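# Place gear and two bearing rings into holders

## Task

Take the gear and both bearing rings off the white pads and seat each one in its matching holder, without disturbing the other parts already sitting in their holders; finish with both grippers released from everything.

## Robot and tools

Robot: two 6-joint arms, left_arm and right_arm, each with a parallel two-finger gripper. Names are labels only, not image sides. Arm bases (URDF root) in the scene frame: left_arm at (+0.038, +0.325, 0) m, quat_wxyz (+0.998, 0, 0, +0.057); right_arm at (+0.035, -0.265, 0) m, quat_wxyz (+0.997, 0, 0, -0.075).

Scene frame: origin on the table surface midway between the arms, +x out over the table, +z up, left_arm toward +y. Result state lines (left_arm: ... | right_arm: ...) print each gripper's end_effector_position (m) and end_effector_quat_wxyz in this frame; the position is the point between the finger pads, roughly 1 cm short of the fingertips, and gets less accurate at long reach. Fingers extend along the gripper's +z and close along its y.

Joint order (used in every command row and every per-joint list): shoulder (joint2), elbow (joint3), waist (joint1), wrist pitch (joint4), wrist yaw (joint5), wrist roll (joint6). Stated ranges in rad: shoulder 0.000 to 3.142, elbow 0.000 to 3.142, waist -2.618 to 3.054, wrist pitch -1.571 to 1.571, wrist yaw -1.571 to 1.571, wrist roll -2.094 to 2.094. True ends may sit up to 0.036 rad either way. A target beyond an end by more than 0.036 rad, and further out than the current angle, gets the call refused; one merely past the real end is clipped, and 'joint sent to its limit' may appear (its absence proves nothing).

Command row: one flat list of 14 numbers covering both arms: left_arm's 6 joint angles then its opening, then right_arm's 6 angles and opening. Joint values are absolute target angles in radians (same convention as Joint positions), not offsets. Opening ranges -1 (closed) to +1 (fully open, 0.094 m pad gap). Optionally append 12 stiffness scales in 0..1 (left 6 then right 6, joint order above); they multiply position gains and persist until changed.

Tools:
- execute_actions(actions): list of up to 15 actions; each action is a table of up to 15 rows, one row per 1/30 s control step; a short table repeats its final row to fill 15 steps. Empty list just returns state and images.
- move(target, speed, blocking): target is one row (absolute angles plus openings). All joints follow paths that finish together, so the hand traces a curve; duration 0.5 to 10 s (capped at 10 s, possibly short of target). speed in rad/s, 0.01 to 2 (default 0.5), applies to the joint with the largest travel. Finger openings are sent immediately. No obstacle or arm-to-arm avoidance. Faster moves and targets set deeper past a contact hit and press harder. blocking=false returns after 0.5 s while motion continues; until its end is reported, other moves and execute_actions are rejected, so use wait or stop. Result adds a 'move:' line: ending (done, off_target, moving, held, fault), limits=held or limits=none, and each arm's joint farthest from target.
- wait(seconds): 0 to 10; robot holds last command; a running move keeps going and the wait returns early if it ends.
- stop(): decelerates a running move; needs braking room; fingers continue.
- zoom_image(camera, region): region [x0, y0, x1, y1] pixels, at most 504x504, on the latest full image of cam_head_left, cam_head_right, cam_high, cam_low, cam_left_wrist or cam_right_wrist (all 504x504).
- read_manual(section): licence text only.
- finished_scene(scene): ends the current scene irreversibly and reports success; call only once the parts are seated and released.

Motion limits: each step a joint's target is kept within a lead of its measured angle (waist 0.202, shoulder 0.258, elbow 0.238, wrist pitch 0.573, wrist yaw and roll 0.522 rad), and targets that would put the gripper over 70 mm from its measured place are scaled back. So big jumps take several actions; the 'Joint targets' line shows what is being driven now. To keep a joint still, resend its Joint targets value. Unfinished motion may not complete on its own; command the rest.

Results: Joint positions and Joint velocities list per arm the six joints (rad, rad/s) then pad gap (m, m/s). grip_measured is the measured opening on the command scale (each gripper off by up to ~1 mm). Joint torques are total drive output, with offsets and noise. Calls that ran actions also list step readings; HELD marks steps where an arm's row was held back. 'joint command not followed' means a clearance check altered that arm's joints. FAULT lines mean an arm stopped.

Gripping: to hold a part, command an opening below grip_measured, about 0.03 below for a firm grip. Pad force tops out near 50 to 62 N; thin parts (under ~2 mm) get less. Parts may be briefly tugged while held, and loose items pushed.

Heat: holding loads warms motors. MOTOR HOT from 75 °C; at 90 °C that arm is halted 10 s; at 100 °C it goes limp and drops. Avoid long holds under load.

Avoid: knocking anything off the table, dropping or slipping parts, slamming into things, hard pushes, and the arms colliding or pressing on each other. Smooth, quick, low-effort motion is preferred. Camera intrinsics: head cameras about 89° vertical FOV, cam_high about 49°, cam_low about 77°, wrist cameras fisheye.

Each tool is called after "Emit:" by a JSON object that holds its "fn" and its "kwargs", one argument or row to a line.

## Session

Emit:
{"fn": "execute_actions", "kwargs": {
  "actions": []
}}

Scene clock: 0.00 s.
left_arm: end_effector_position=(+0.6090, +0.5409, +0.1921) grip_measured=+1.000 end_effector_quat_wxyz=(+0.660, -0.403, +0.616, +0.152) | right_arm: end_effector_position=(+0.1332, -0.5344, +0.1890) grip_measured=+1.000 end_effector_quat_wxyz=(+0.150, +0.457, +0.632, -0.608)
Joint names: [shoulder, elbow, waist, wrist pitch, wrist yaw, wrist roll]
Joint positions: left_arm=[ 2.16   1.406  0.075  0.652 -0.614 -0.412  0.094] | right_arm=[ 1.138  0.578 -0.44  -0.264  1.273  0.098  0.094]
Joint velocities: left_arm=[-0.002  0.002 -0.012 -0.11  -0.066  0.037  0.   ] | right_arm=[-0.007 -0.032 -0.002 -0.022 -0.037 -0.037  0.   ]
Joint torques (N m, as the arm reports them, + toward a larger angle): no reading
Joint targets: left_arm=[2.146 1.416 0.075 0.654 -0.616 -0.408] | right_arm=[1.130 0.591 -0.440 -0.259 1.286 0.102]
Joint stiffness scale: left_arm=[1. 1. 1. 1. 1. 1.] | right_arm=[1. 1. 1. 1. 1. 1.]

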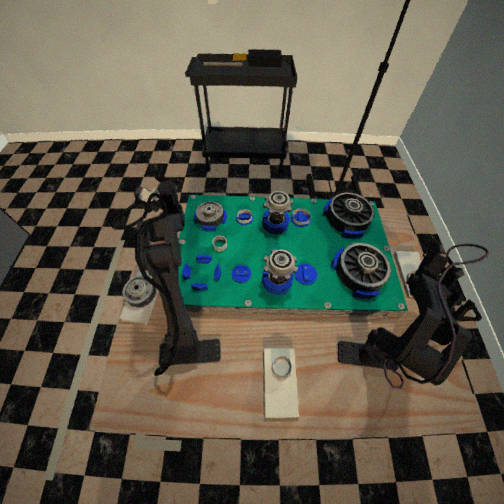

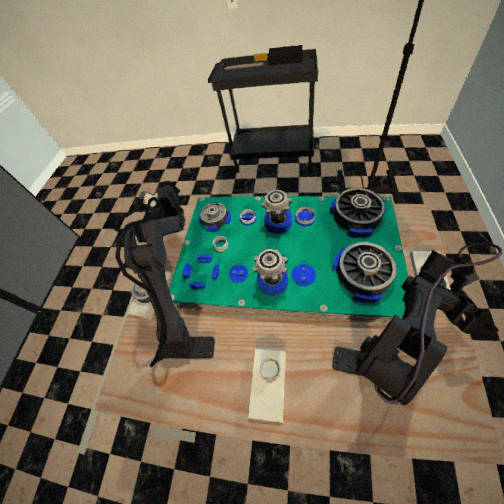

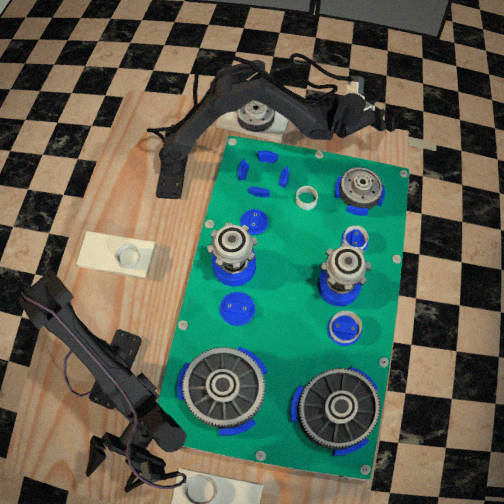

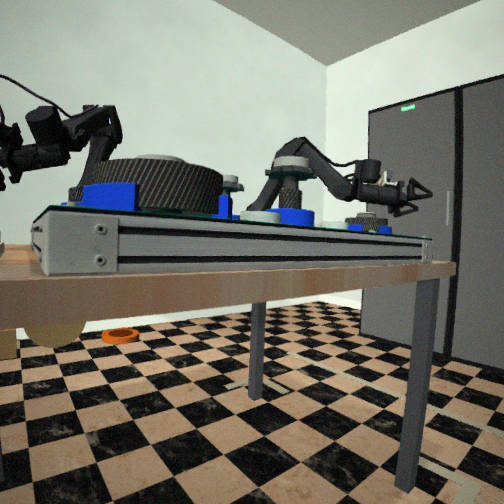

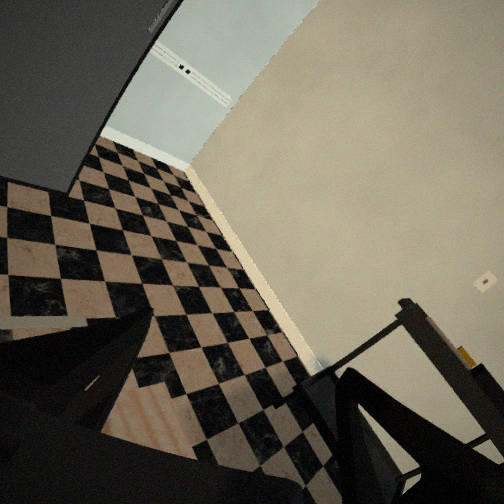

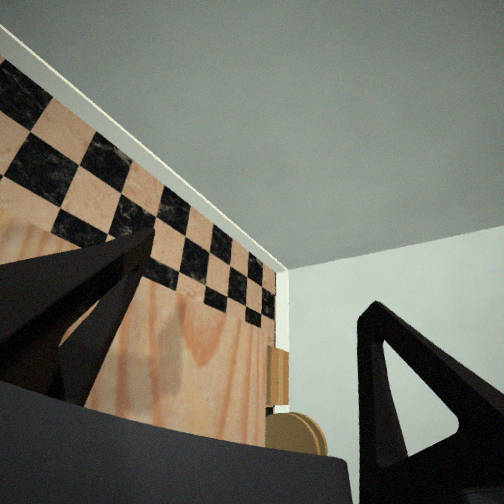

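Emit:
{"fn": "zoom_image", "kwargs": {
  "camera": "cam_high",
  "region": [180, 80, 430, 330]
}}

Emit:
{"fn": "zoom_image", "kwargs": {
  "camera": "cam_high",
  "region": [60, 200, 400, 504]
}}

Emit:
{"fn": "zoom_image", "kwargs": {
  "camera": "cam_head_left",
  "region": [100, 180, 430, 430]
}}

Region (180, 80, 430, 330) of cam_high's 504x504 image, scaled by 2.016, with more detail than that image has.

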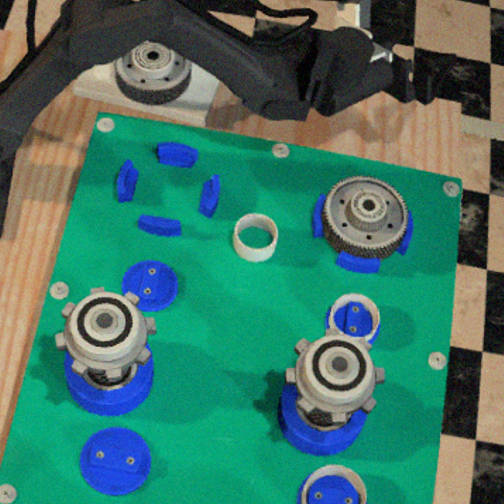

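Region (60, 200, 400, 504) of cam_high's 504x504 image, scaled by 1.482, with more detail than that image has; it fills the top 451 rows of this view, and the rest is white.

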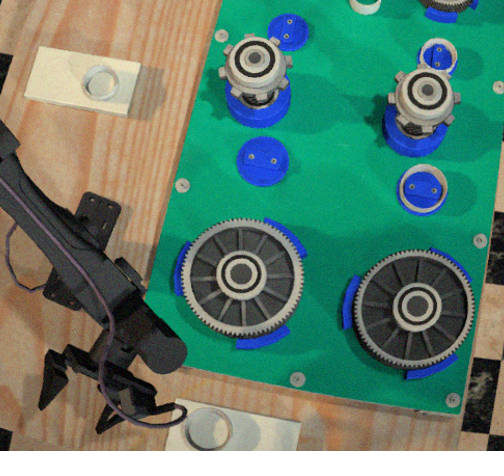

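Region (100, 180, 430, 430) of cam_head_left's 504x504 image, scaled by 1.527, with more detail than that image has; it fills the top 382 rows of this view, and the rest is white.

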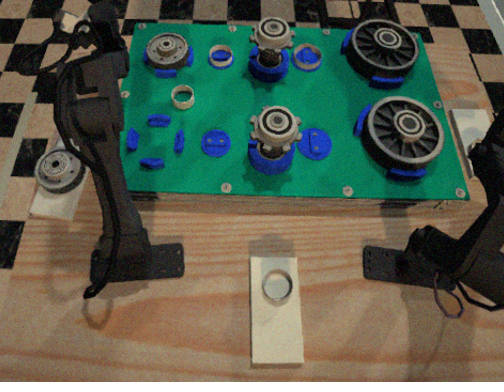

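Emit:
{"fn": "move", "kwargs": {
  "target": [1.52,1.545,0.7,-1.5,0,0,1, 1.889,1.846,-0.55,-1.53,0,0,1],
  "speed": 1.0
}}

Scene clock: 6.83 s.
left_arm: end_effector_position=(+0.2245, +0.5233, +0.1874) grip_measured=+1.000 end_effector_quat_wxyz=(+0.023, -0.396, +0.918, +0.014) | right_arm: end_effector_position=(+0.3014, -0.4864, +0.1637) grip_measured=+1.000 end_effector_quat_wxyz=(-0.009, +0.341, +0.940, -0.003)
Joint names: [shoulder, elbow, waist, wrist pitch, wrist yaw, wrist roll]
Joint positions: left_arm=[ 1.54   1.512  0.692 -1.489 -0.007 -0.008  0.094] | right_arm=[ 1.887  1.817 -0.541 -1.515  0.012  0.006  0.094]
Joint velocities: left_arm=[ 0.007  0.002  0.027  0.007 -0.081 -0.051  0.   ] | right_arm=[-0.002 -0.007 -0.012 -0.022  0.037  0.007  0.   ]
Joint torques (N m, as the arm reports them, + toward a larger angle): left_arm=[-6.56  9.39  0.59  0.34  0.03  0.05] | right_arm=[-8.48  6.93 -0.78 -0.08 -0.14 -0.09]
Joint targets: left_arm=[1.520 1.545 0.700 -1.500 0.000 0.000] | right_arm=[1.889 1.846 -0.550 -1.530 0.000 0.000]
Joint stiffness scale: left_arm=[1. 1. 1. 1. 1. 1.] | right_arm=[1. 1. 1. 1. 1. 1.]
move: off_target (left_arm, right_arm); limits=none; left_arm: farthest joint: the elbow, 0.033 radians from its target (0.139 radians at the start); right_arm: farthest joint: the elbow, 0.029 radians from its target (1.268 radians at the start)

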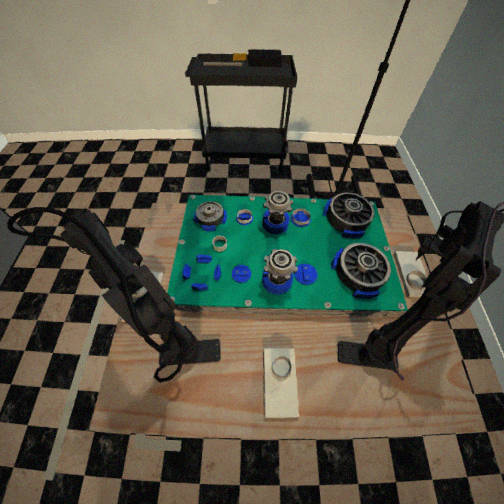

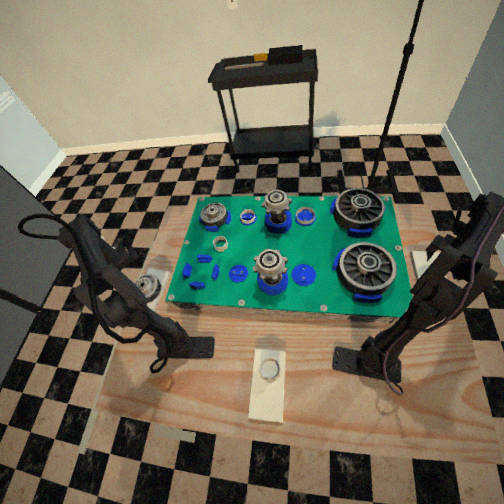

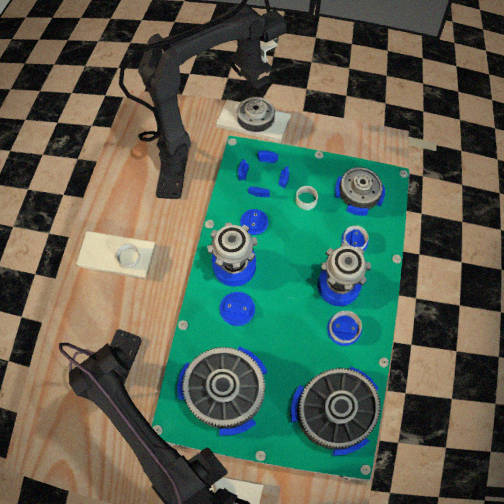

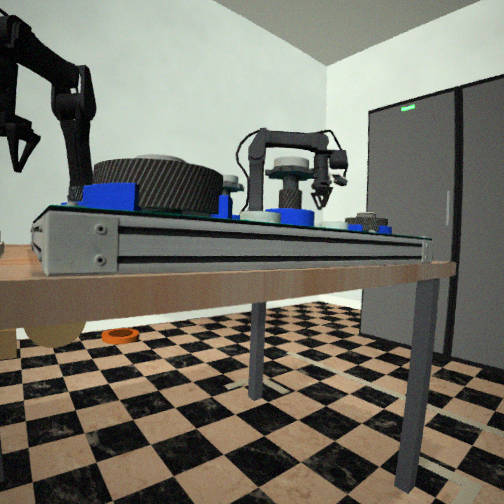

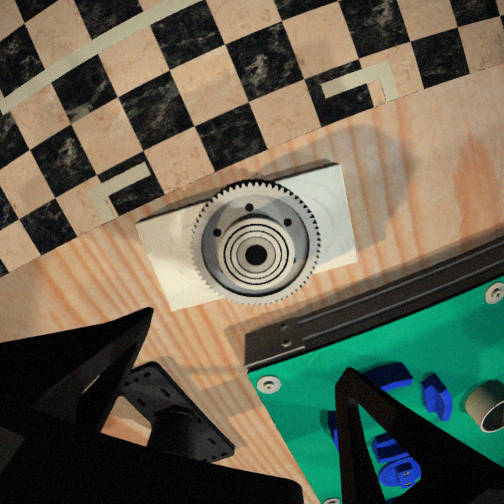

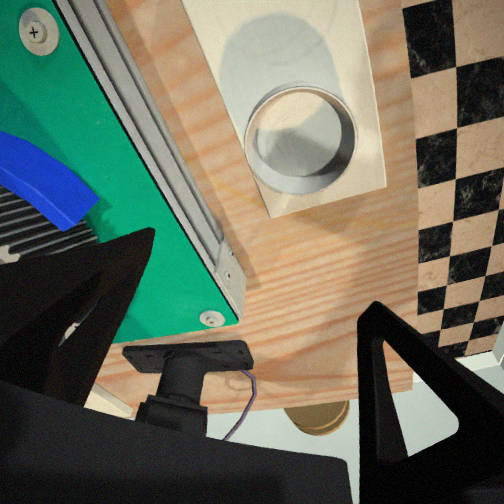

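Emit:
{"fn": "move", "kwargs": {
  "target": [1.60,1.269,0.772,-1.208,0,-0.685,1, 1.99,1.697,-0.535,-1.262,0,0.88,1],
  "speed": 0.6
}}

Scene clock: 12.17 s.
left_arm: end_effector_position=(+0.2201, +0.5470, +0.1160) grip_measured=+1.000 end_effector_quat_wxyz=(+0.018, -0.701, +0.712, +0.003) | right_arm: end_effector_position=(+0.3271, -0.5066, +0.0984) grip_measured=+1.000 end_effector_quat_wxyz=(+0.000, +0.705, +0.709, -0.004)
Joint names: [shoulder, elbow, waist, wrist pitch, wrist yaw, wrist roll]
Joint positions: left_arm=[ 1.595  1.282  0.763 -1.222 -0.003 -0.677  0.094] | right_arm=[ 1.991  1.7   -0.541 -1.28   0.007  0.874  0.094]
Joint velocities: left_arm=[ 0.002  0.002  0.017  0.007 -0.022 -0.051  0.   ] | right_arm=[ 0.002  0.017  0.007 -0.022 -0.037 -0.022  0.   ]
Joint torques (N m, as the arm reports them, + toward a larger angle): left_arm=[-5.32  5.4   0.68  0.61  0.   -0.08] | right_arm=[-9.81  4.84  0.5   0.28 -0.09  0.04]
Joint targets: left_arm=[1.600 1.269 0.772 -1.208 0.000 -0.685] | right_arm=[1.990 1.697 -0.535 -1.262 0.000 0.880]
Joint stiffness scale: left_arm=[1. 1. 1. 1. 1. 1.] | right_arm=[1. 1. 1. 1. 1. 1.]
move: done; limits=none; left_arm: farthest joint: the wrist pitch, 0.014 radians from its target (0.281 radians at the start); right_arm: farthest joint: the wrist pitch, 0.018 radians from its target (0.254 radians at the start)

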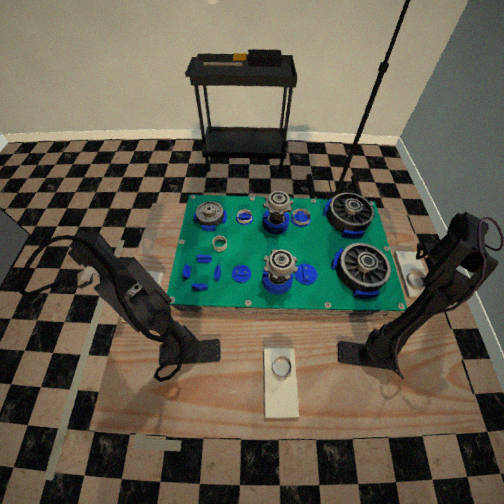

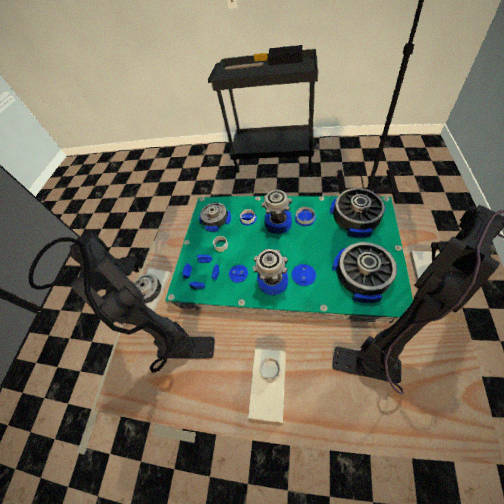

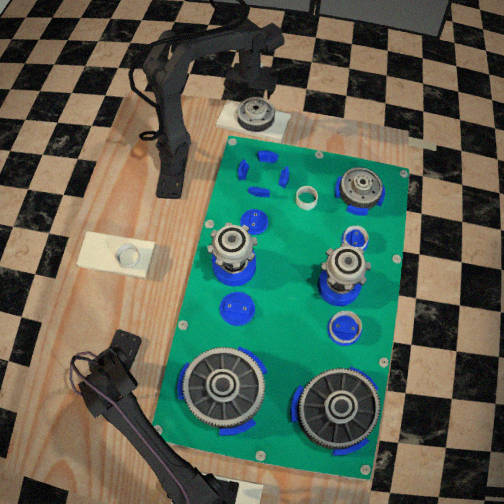

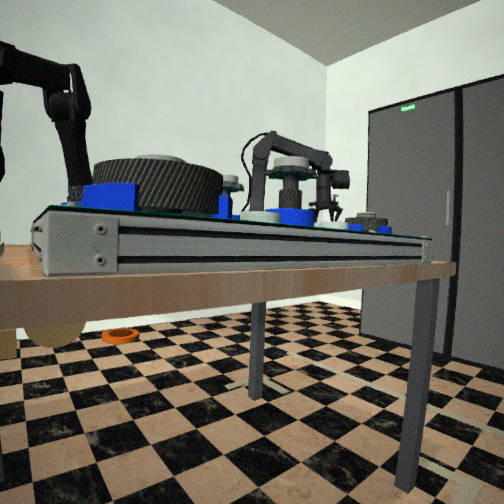

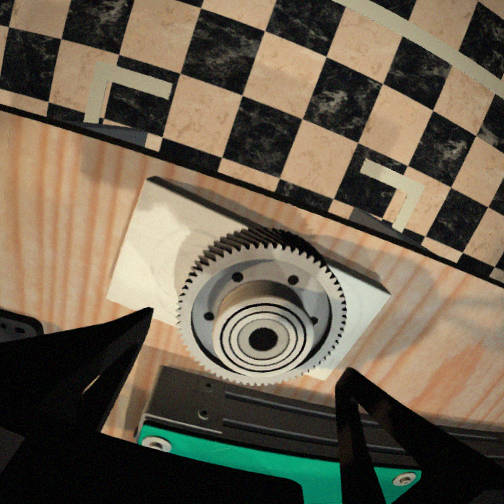

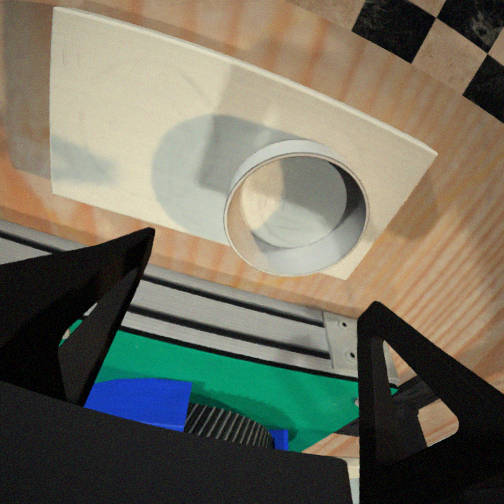

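Emit:
{"fn": "move", "kwargs": {
  "target": [1.625,1.14,0.63,-1.08,0,-0.82,1, 1.98,1.51,-0.56,-1.086,0,0.87,1],
  "speed": 0.3
}}

Scene clock: 16.20 s.
left_arm: end_effector_position=(+0.2429, +0.5183, +0.0772) grip_measured=+1.000 end_effector_quat_wxyz=(+0.005, -0.705, +0.710, -0.000) | right_arm: end_effector_position=(+0.3169, -0.5035, +0.0515) grip_measured=+1.000 end_effector_quat_wxyz=(-0.006, +0.709, +0.705, -0.004)
Joint names: [shoulder, elbow, waist, wrist pitch, wrist yaw, wrist roll]
Joint positions: left_arm=[ 1.62   1.153  0.637 -1.093  0.    -0.812  0.094] | right_arm=[ 1.991  1.512 -0.552 -1.104  0.007  0.874  0.094]
Joint velocities: left_arm=[-0.012 -0.017 -0.002  0.051 -0.022 -0.022  0.   ] | right_arm=[-0.012  0.002  0.007 -0.051  0.007  0.022  0.   ]
Joint torques (N m, as the arm reports them, + toward a larger angle): left_arm=[-5.3   5.23 -0.45  0.54 -0.04 -0.08] | right_arm=[-10.53   4.74  -0.71   0.25  -0.11  -0.06]
Joint targets: left_arm=[1.625 1.140 0.630 -1.080 -0.000 -0.820] | right_arm=[1.980 1.510 -0.560 -1.086 -0.000 0.870]
Joint stiffness scale: left_arm=[1. 1. 1. 1. 1. 1.] | right_arm=[1. 1. 1. 1. 1. 1.]
move: done; limits=none; left_arm: farthest joint: the elbow, 0.013 radians from its target (0.142 radians at the start); right_arm: farthest joint: the wrist pitch, 0.018 radians from its target (0.194 radians at the start)

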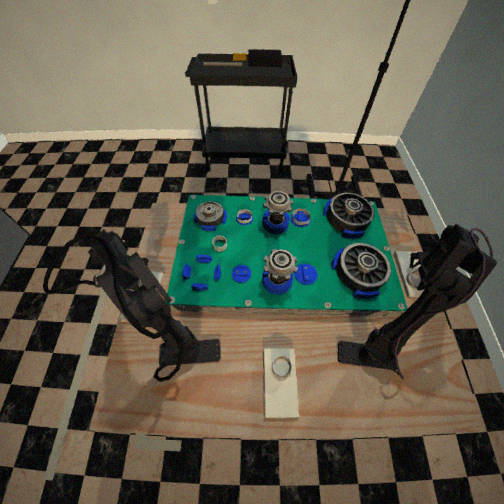

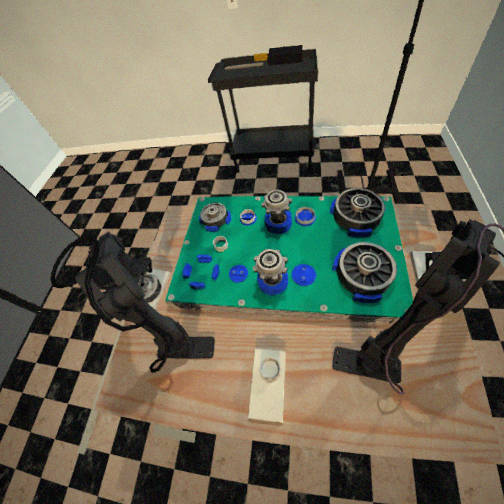

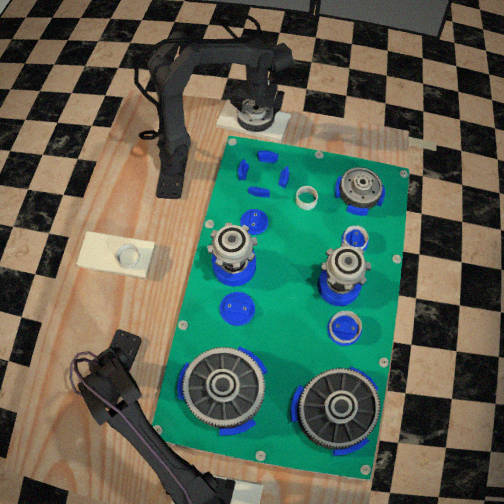

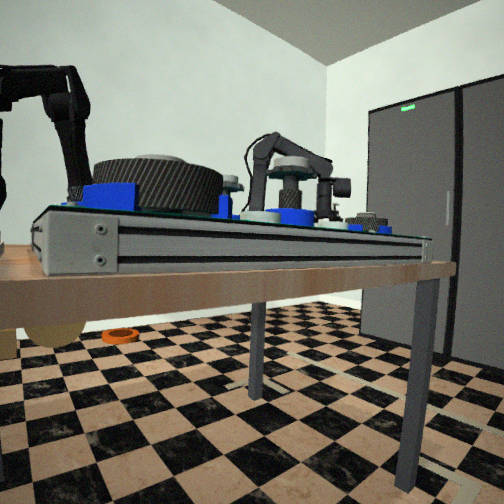

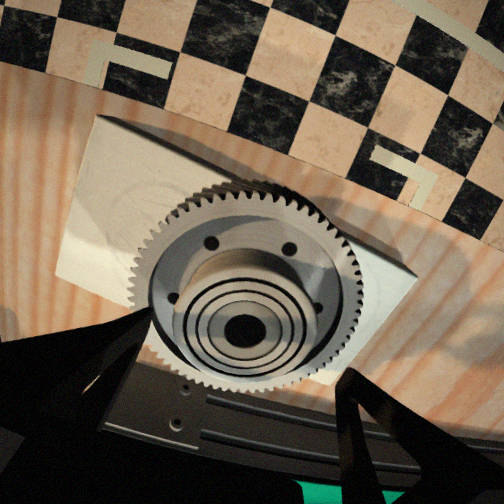

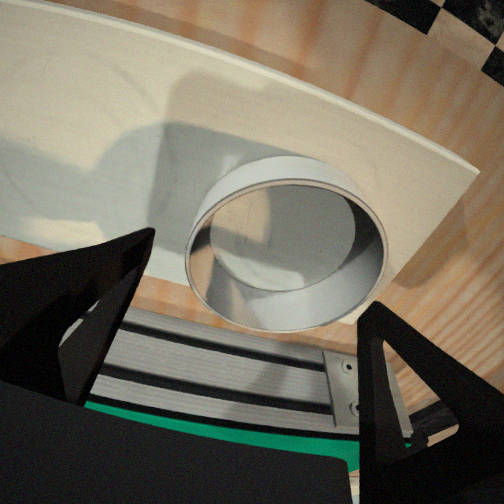

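Emit:
{"fn": "move", "kwargs": {
  "target": [1.656,1.082,0.63,-1.002,0,-0.82,0.8, 1.942,1.455,-0.576,-1.053,0,0.845,1],
  "speed": 0.1
}}

Scene clock: 18.60 s.
left_arm: end_effector_position=(+0.2456, +0.5196, +0.0657) grip_measured=+0.801 end_effector_quat_wxyz=(+0.010, -0.705, +0.709, -0.003) | right_arm: end_effector_position=(+0.3082, -0.5036, +0.0456) grip_measured=+1.000 end_effector_quat_wxyz=(-0.006, +0.706, +0.708, -0.004)
Joint names: [shoulder, elbow, waist, wrist pitch, wrist yaw, wrist roll]
Joint positions: left_arm=[ 1.634  1.12   0.637 -1.038  0.005 -0.813  0.085] | right_arm=[ 1.973  1.461 -0.568 -1.071  0.007  0.851  0.094]
Joint velocities: left_arm=[ 0.012  0.012 -0.012  0.007 -0.007  0.007 -0.   ] | right_arm=[ 0.007  0.002 -0.007 -0.037 -0.051  0.022  0.   ]
Joint torques (N m, as the arm reports them, + toward a larger angle): left_arm=[-4.09  2.94 -0.57  0.84 -0.07 -0.11] | right_arm=[-11.98   4.43  -0.72   0.24  -0.09  -0.08]
Joint targets: left_arm=[1.656 1.082 0.630 -1.002 -0.000 -0.820] | right_arm=[1.942 1.455 -0.576 -1.053 0.000 0.845]
Joint stiffness scale: left_arm=[1. 1. 1. 1. 1. 1.] | right_arm=[1. 1. 1. 1. 1. 1.]
move: off_target (left_arm, right_arm); limits=none; left_arm: farthest joint: the elbow, 0.038 radians from its target (0.071 radians at the start); right_arm: farthest joint: the shoulder, 0.031 radians from its target (0.049 radians at the start)

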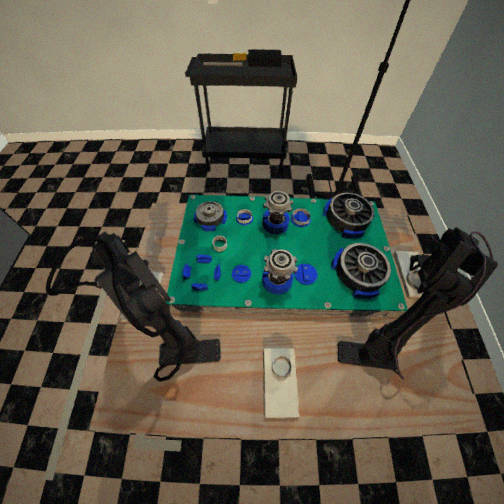

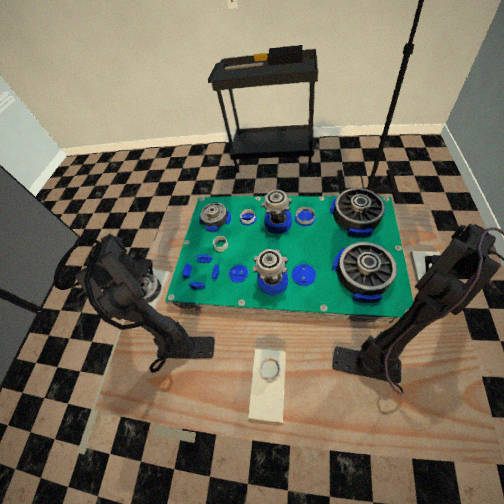

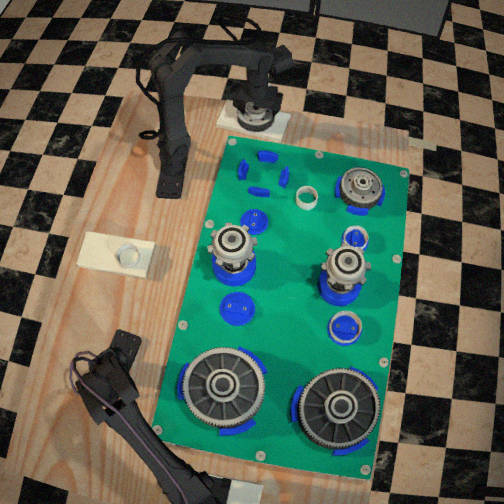

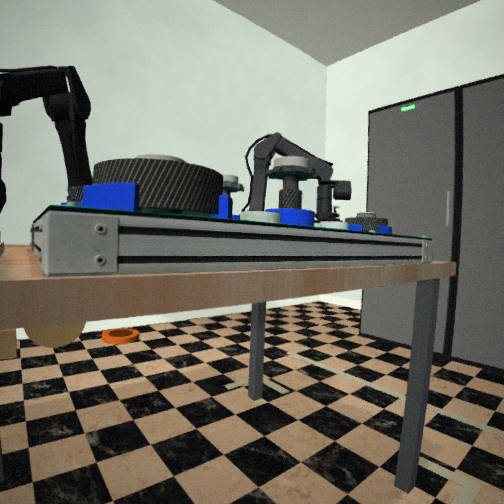

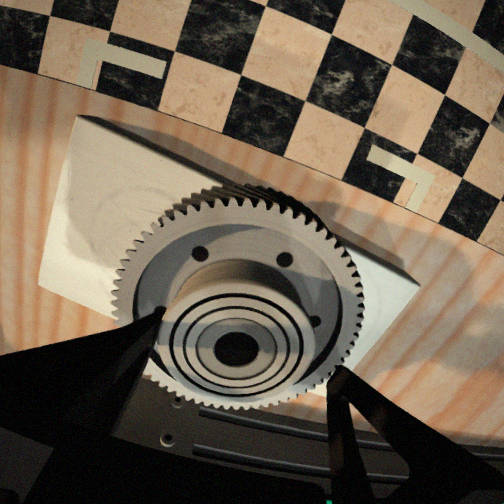

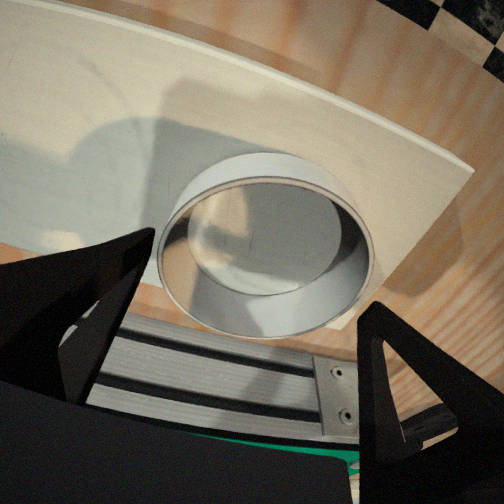

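Emit:
{"fn": "move", "kwargs": {
  "target": [1.597,1.155,0.65,-1.095,0,-0.82,0.92, 1.985,1.392,-0.576,-0.965,0,0.845,1],
  "speed": 0.1
}}

Scene clock: 21.40 s.
left_arm: end_effector_position=(+0.2380, +0.5133, +0.0687) grip_measured=+0.919 end_effector_quat_wxyz=(-0.006, -0.706, +0.708, -0.004) | right_arm: end_effector_position=(+0.3149, -0.5062, +0.0359) grip_measured=+1.000 end_effector_quat_wxyz=(+0.013, +0.705, +0.709, +0.004)
Joint names: [shoulder, elbow, waist, wrist pitch, wrist yaw, wrist roll]
Joint positions: left_arm=[ 1.622  1.12   0.641 -1.08   0.007 -0.813  0.09 ] | right_arm=[ 1.973  1.421 -0.568 -0.992 -0.007  0.848  0.094]
Joint velocities: left_arm=[ 0.007  0.012  0.007 -0.022  0.066 -0.007 -0.   ] | right_arm=[-0.012  0.002 -0.012  0.051  0.066  0.022  0.   ]
Joint torques (N m, as the arm reports them, + toward a larger angle): left_arm=[-7.53  9.43  0.75  0.16 -0.1  -0.1 ] | right_arm=[-8.26  2.91 -0.7   0.41  0.03 -0.06]
Joint targets: left_arm=[1.597 1.155 0.650 -1.095 0.000 -0.820] | right_arm=[1.985 1.392 -0.576 -0.965 0.000 0.845]
Joint stiffness scale: left_arm=[1. 1. 1. 1. 1. 1.] | right_arm=[1. 1. 1. 1. 1. 1.]
move: off_target (left_arm, right_arm); limits=none; left_arm: farthest joint: the elbow, 0.035 radians from its target (0.035 radians at the start); right_arm: farthest joint: the elbow, 0.029 radians from its target (0.069 radians at the start)

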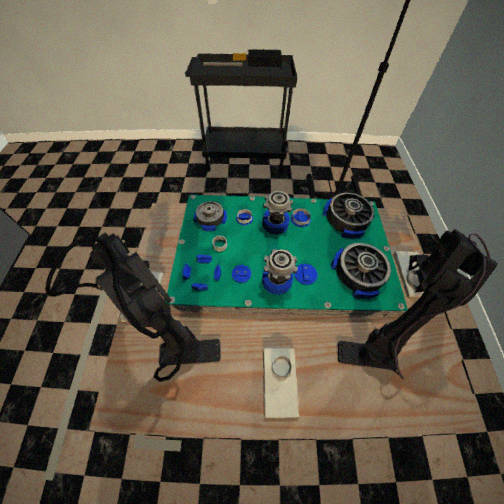

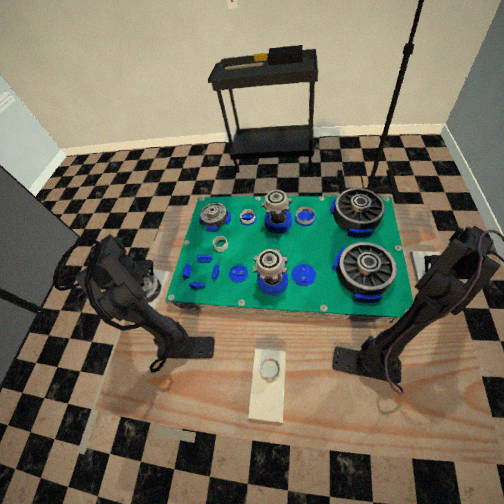

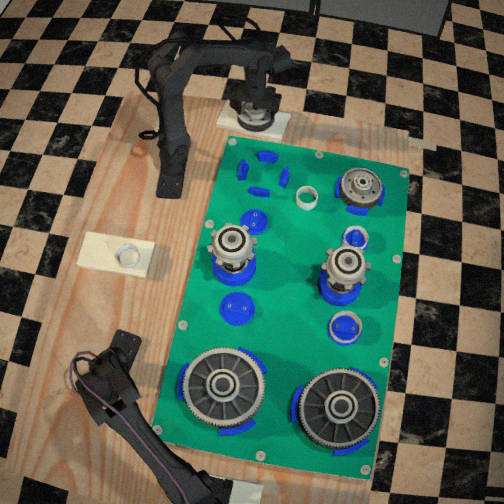

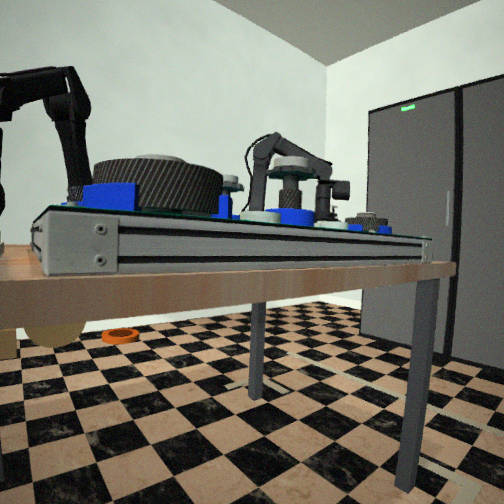

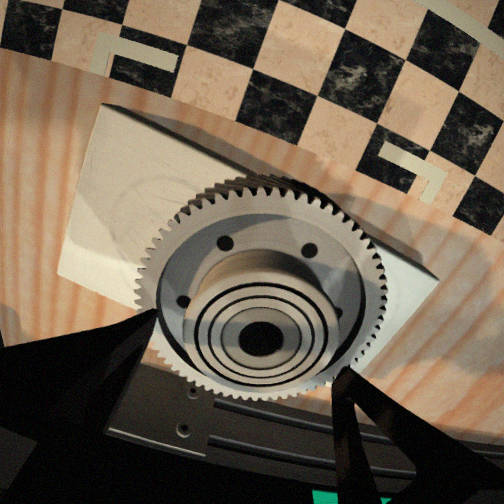

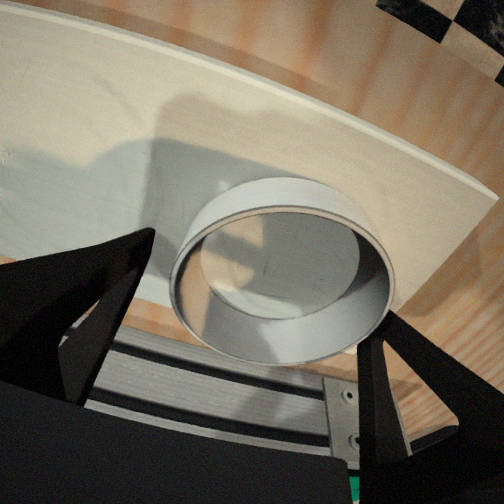

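Emit:
{"fn": "execute_actions", "kwargs": {
  "actions": [
    [[1.61,1.13,0.64,-1.08,0,-0.82,0.86, 1.975,1.41,-0.576,-0.99,0,0.845,1],[1.62,1.12,0.635,-1.075,0,-0.82,0.86, 1.965,1.425,-0.576,-1.005,0,0.845,1],[1.627,1.107,0.63,-1.067,0,-0.82,0.86, 1.96,1.435,-0.576,-1.015,0,0.845,1],[1.627,1.107,0.63,-1.067,0,-0.82,0.86, 1.96,1.435,-0.576,-1.02,0,0.845,1],[1.629,1.103,0.63,-1.06,0,-0.82,0.86, 1.96,1.435,-0.576,-1.025,0,0.845,1],[1.629,1.103,0.63,-1.06,0,-0.82,0.86, 1.96,1.435,-0.576,-1.03,0,0.845,1],[1.631,1.099,0.63,-1.053,0,-0.82,0.86, 1.96,1.435,-0.576,-1.035,0,0.845,1],[1.631,1.099,0.63,-1.053,0,-0.82,0.86, 1.96,1.435,-0.576,-1.035,0,0.845,1],[1.633,1.095,0.63,-1.046,0,-0.82,0.86, 1.96,1.435,-0.576,-1.035,0,0.845,1],[1.633,1.095,0.63,-1.046,0,-0.82,0.86, 1.96,1.435,-0.576,-1.035,0,0.845,1],[1.635,1.091,0.63,-1.039,0,-0.82,0.86, 1.96,1.435,-0.576,-1.035,0,0.845,1],[1.635,1.091,0.63,-1.039,0,-0.82,0.86, 1.96,1.435,-0.576,-1.035,0,0.845,1],[1.637,1.086,0.63,-1.032,0,-0.82,0.86, 1.96,1.435,-0.576,-1.035,0,0.845,1]],
    [[1.639,1.082,0.63,-1.024,0,-0.82,0.86, 1.96,1.435,-0.576,-1.035,0,0.845,1],[1.639,1.082,0.63,-1.024,0,-0.82,0.86, 1.96,1.435,-0.576,-1.035,0,0.845,1],[1.641,1.078,0.63,-1.017,0,-0.82,0.86, 1.96,1.435,-0.576,-1.035,0,0.845,1],[1.641,1.078,0.63,-1.017,0,-0.82,0.86, 1.96,1.435,-0.576,-1.035,0,0.845,1],[1.643,1.074,0.63,-1.01,0,-0.82,0.86, 1.96,1.435,-0.576,-1.035,0,0.845,1],[1.643,1.074,0.63,-1.01,0,-0.82,0.86, 1.96,1.435,-0.576,-1.035,0,0.845,1],[1.645,1.069,0.63,-1.002,0,-0.82,0.86, 1.96,1.435,-0.576,-1.035,0,0.845,1],[1.645,1.069,0.63,-1.002,0,-0.82,0.86, 1.96,1.435,-0.576,-1.035,0,0.845,1],[1.647,1.065,0.63,-0.995,0,-0.82,0.86, 1.96,1.435,-0.576,-1.035,0,0.845,1],[1.647,1.065,0.63,-0.995,0,-0.82,0.86, 1.96,1.435,-0.576,-1.035,0,0.845,1],[1.649,1.06,0.63,-0.987,0,-0.82,0.86, 1.96,1.435,-0.576,-1.035,0,0.845,1],[1.649,1.06,0.63,-0.987,0,-0.82,0.86, 1.96,1.435,-0.576,-1.035,0,0.845,1],[1.6515,1.056,0.63,-0.98,0,-0.82,0.86, 1.96,1.435,-0.576,-1.035,0,0.845,1]],
    [[1.6515,1.056,0.63,-0.98,0,-0.82,0.86, 1.96,1.435,-0.576,-1.035,0,0.845,1]]
  ]
}}

Scene clock: 25.47 s.
left_arm: end_effector_position=(+0.2405, +0.5155, +0.0671) grip_measured=+0.861 end_effector_quat_wxyz=(+0.002, -0.707, +0.707, -0.000) | right_arm: end_effector_position=(+0.3148, -0.5061, +0.0363) grip_measured=+1.000 end_effector_quat_wxyz=(+0.013, +0.705, +0.709, +0.004)
Joint names: [shoulder, elbow, waist, wrist pitch, wrist yaw, wrist roll]
Joint positions: left_arm=[ 1.622  1.114  0.636 -1.058  0.    -0.82   0.087] | right_arm=[ 1.971  1.421 -0.568 -0.993 -0.007  0.848  0.094]
Joint velocities: left_arm=[ 0.002 -0.002  0.017  0.007 -0.037 -0.051 -0.001] | right_arm=[ 0.002 -0.002  0.022 -0.007 -0.037  0.007  0.   ]
Joint torques (N m, as the arm reports them, + toward a larger angle): left_arm=[-3.43  1.18 -0.46  1.32 -0.03 -0.04] | right_arm=[-10.33   5.84  -0.76  -0.26   0.03  -0.05]
Joint targets: left_arm=[1.651 1.056 0.630 -0.980 0.000 -0.820] | right_arm=[1.960 1.435 -0.576 -1.035 -0.000 0.845]
Joint stiffness scale: left_arm=[1. 1. 1. 1. 1. 1.] | right_arm=[1. 1. 1. 1. 1. 1.]
Step readings (joint positions; steps 1 to 15: 1st action; 16 to 30: 2nd action; 31 to 45: 3rd action):
0: left_arm=[1.622 1.120 0.641 -1.081 0.007 -0.813] | right_arm=[1.973 1.421 -0.568 -0.992 -0.007 0.848]
1: left_arm=[1.622 1.120 0.641 -1.081 0.007 -0.813] | right_arm=[1.973 1.421 -0.568 -0.992 -0.007 0.848]
2: left_arm=[1.622 1.120 0.641 -1.081 0.007 -0.813] | right_arm=[1.972 1.421 -0.568 -0.992 -0.007 0.848]
4: left_arm=[1.622 1.120 0.641 -1.081 0.007 -0.813] | right_arm=[1.971 1.421 -0.568 -0.992 -0.007 0.848]
8: left_arm=[1.622 1.120 0.641 -1.075 0.007 -0.813] | right_arm=[1.971 1.421 -0.568 -0.993 -0.007 0.848]
15: left_arm=[1.622 1.117 0.640 -1.063 0.006 -0.814] | right_arm=[1.971 1.421 -0.568 -0.993 -0.007 0.848]
16: left_arm=[1.622 1.117 0.639 -1.063 0.006 -0.814] | right_arm=[1.971 1.421 -0.568 -0.993 -0.007 0.848]
17: left_arm=[1.622 1.117 0.639 -1.063 0.005 -0.814] | right_arm=[1.971 1.421 -0.568 -0.993 -0.007 0.848]
19: left_arm=[1.622 1.115 0.638 -1.061 0.005 -0.814] | right_arm=[1.971 1.421 -0.568 -0.993 -0.007 0.848]
23: left_arm=[1.622 1.115 0.637 -1.061 0.003 -0.815] | right_arm=[1.971 1.421 -0.568 -0.993 -0.007 0.848]
30: left_arm=[1.622 1.114 0.636 -1.058 0.000 -0.819] | right_arm=[1.971 1.421 -0.568 -0.993 -0.007 0.848]
31: left_arm=[1.622 1.114 0.636 -1.058 0.000 -0.819] | right_arm=[1.971 1.421 -0.568 -0.993 -0.007 0.848]
32: left_arm=[1.622 1.114 0.636 -1.058 0.000 -0.819] | right_arm=[1.971 1.421 -0.568 -0.993 -0.007 0.848]
34: left_arm=[1.622 1.114 0.636 -1.058 0.000 -0.819] | right_arm=[1.971 1.421 -0.568 -0.993 -0.007 0.848]
38: left_arm=[1.622 1.114 0.636 -1.058 0.000 -0.819] | right_arm=[1.971 1.421 -0.568 -0.993 -0.007 0.848]
45: Joint positions above

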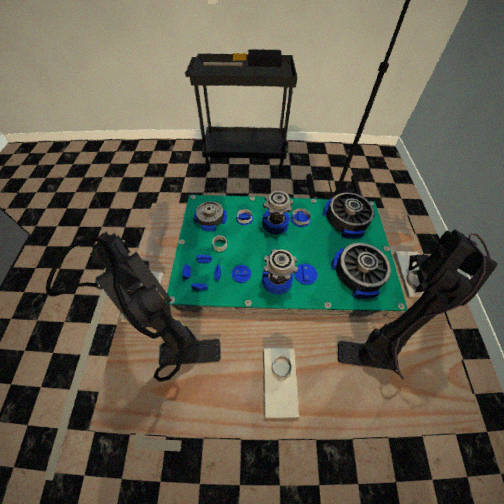

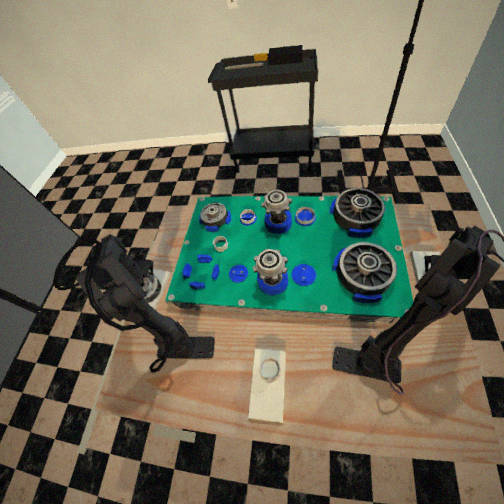

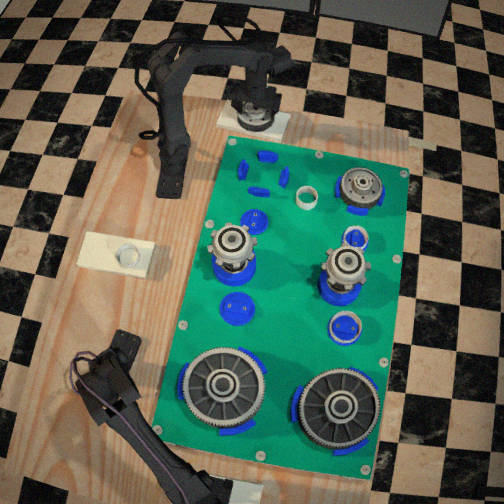

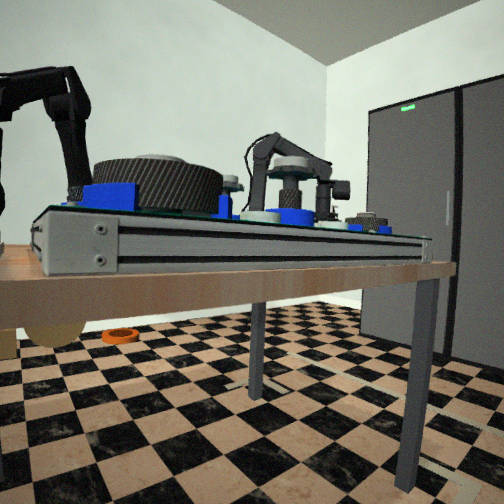

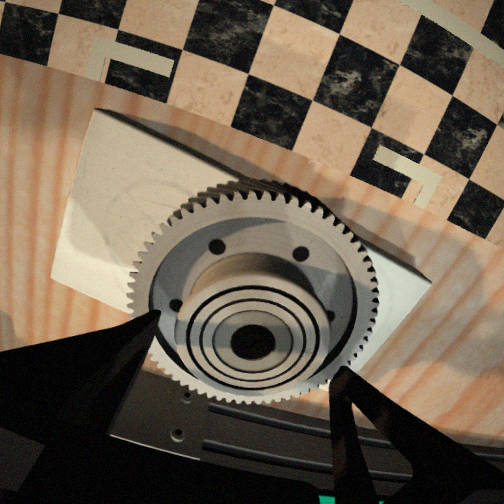

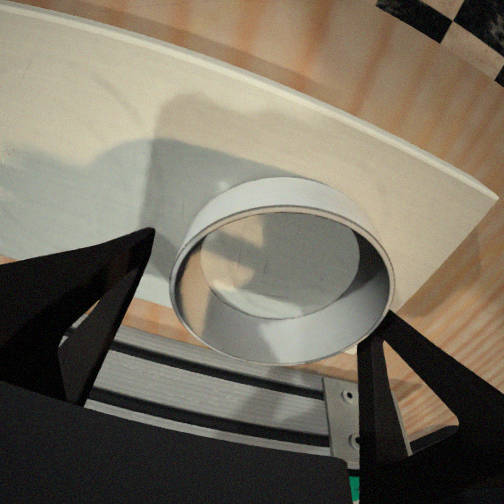

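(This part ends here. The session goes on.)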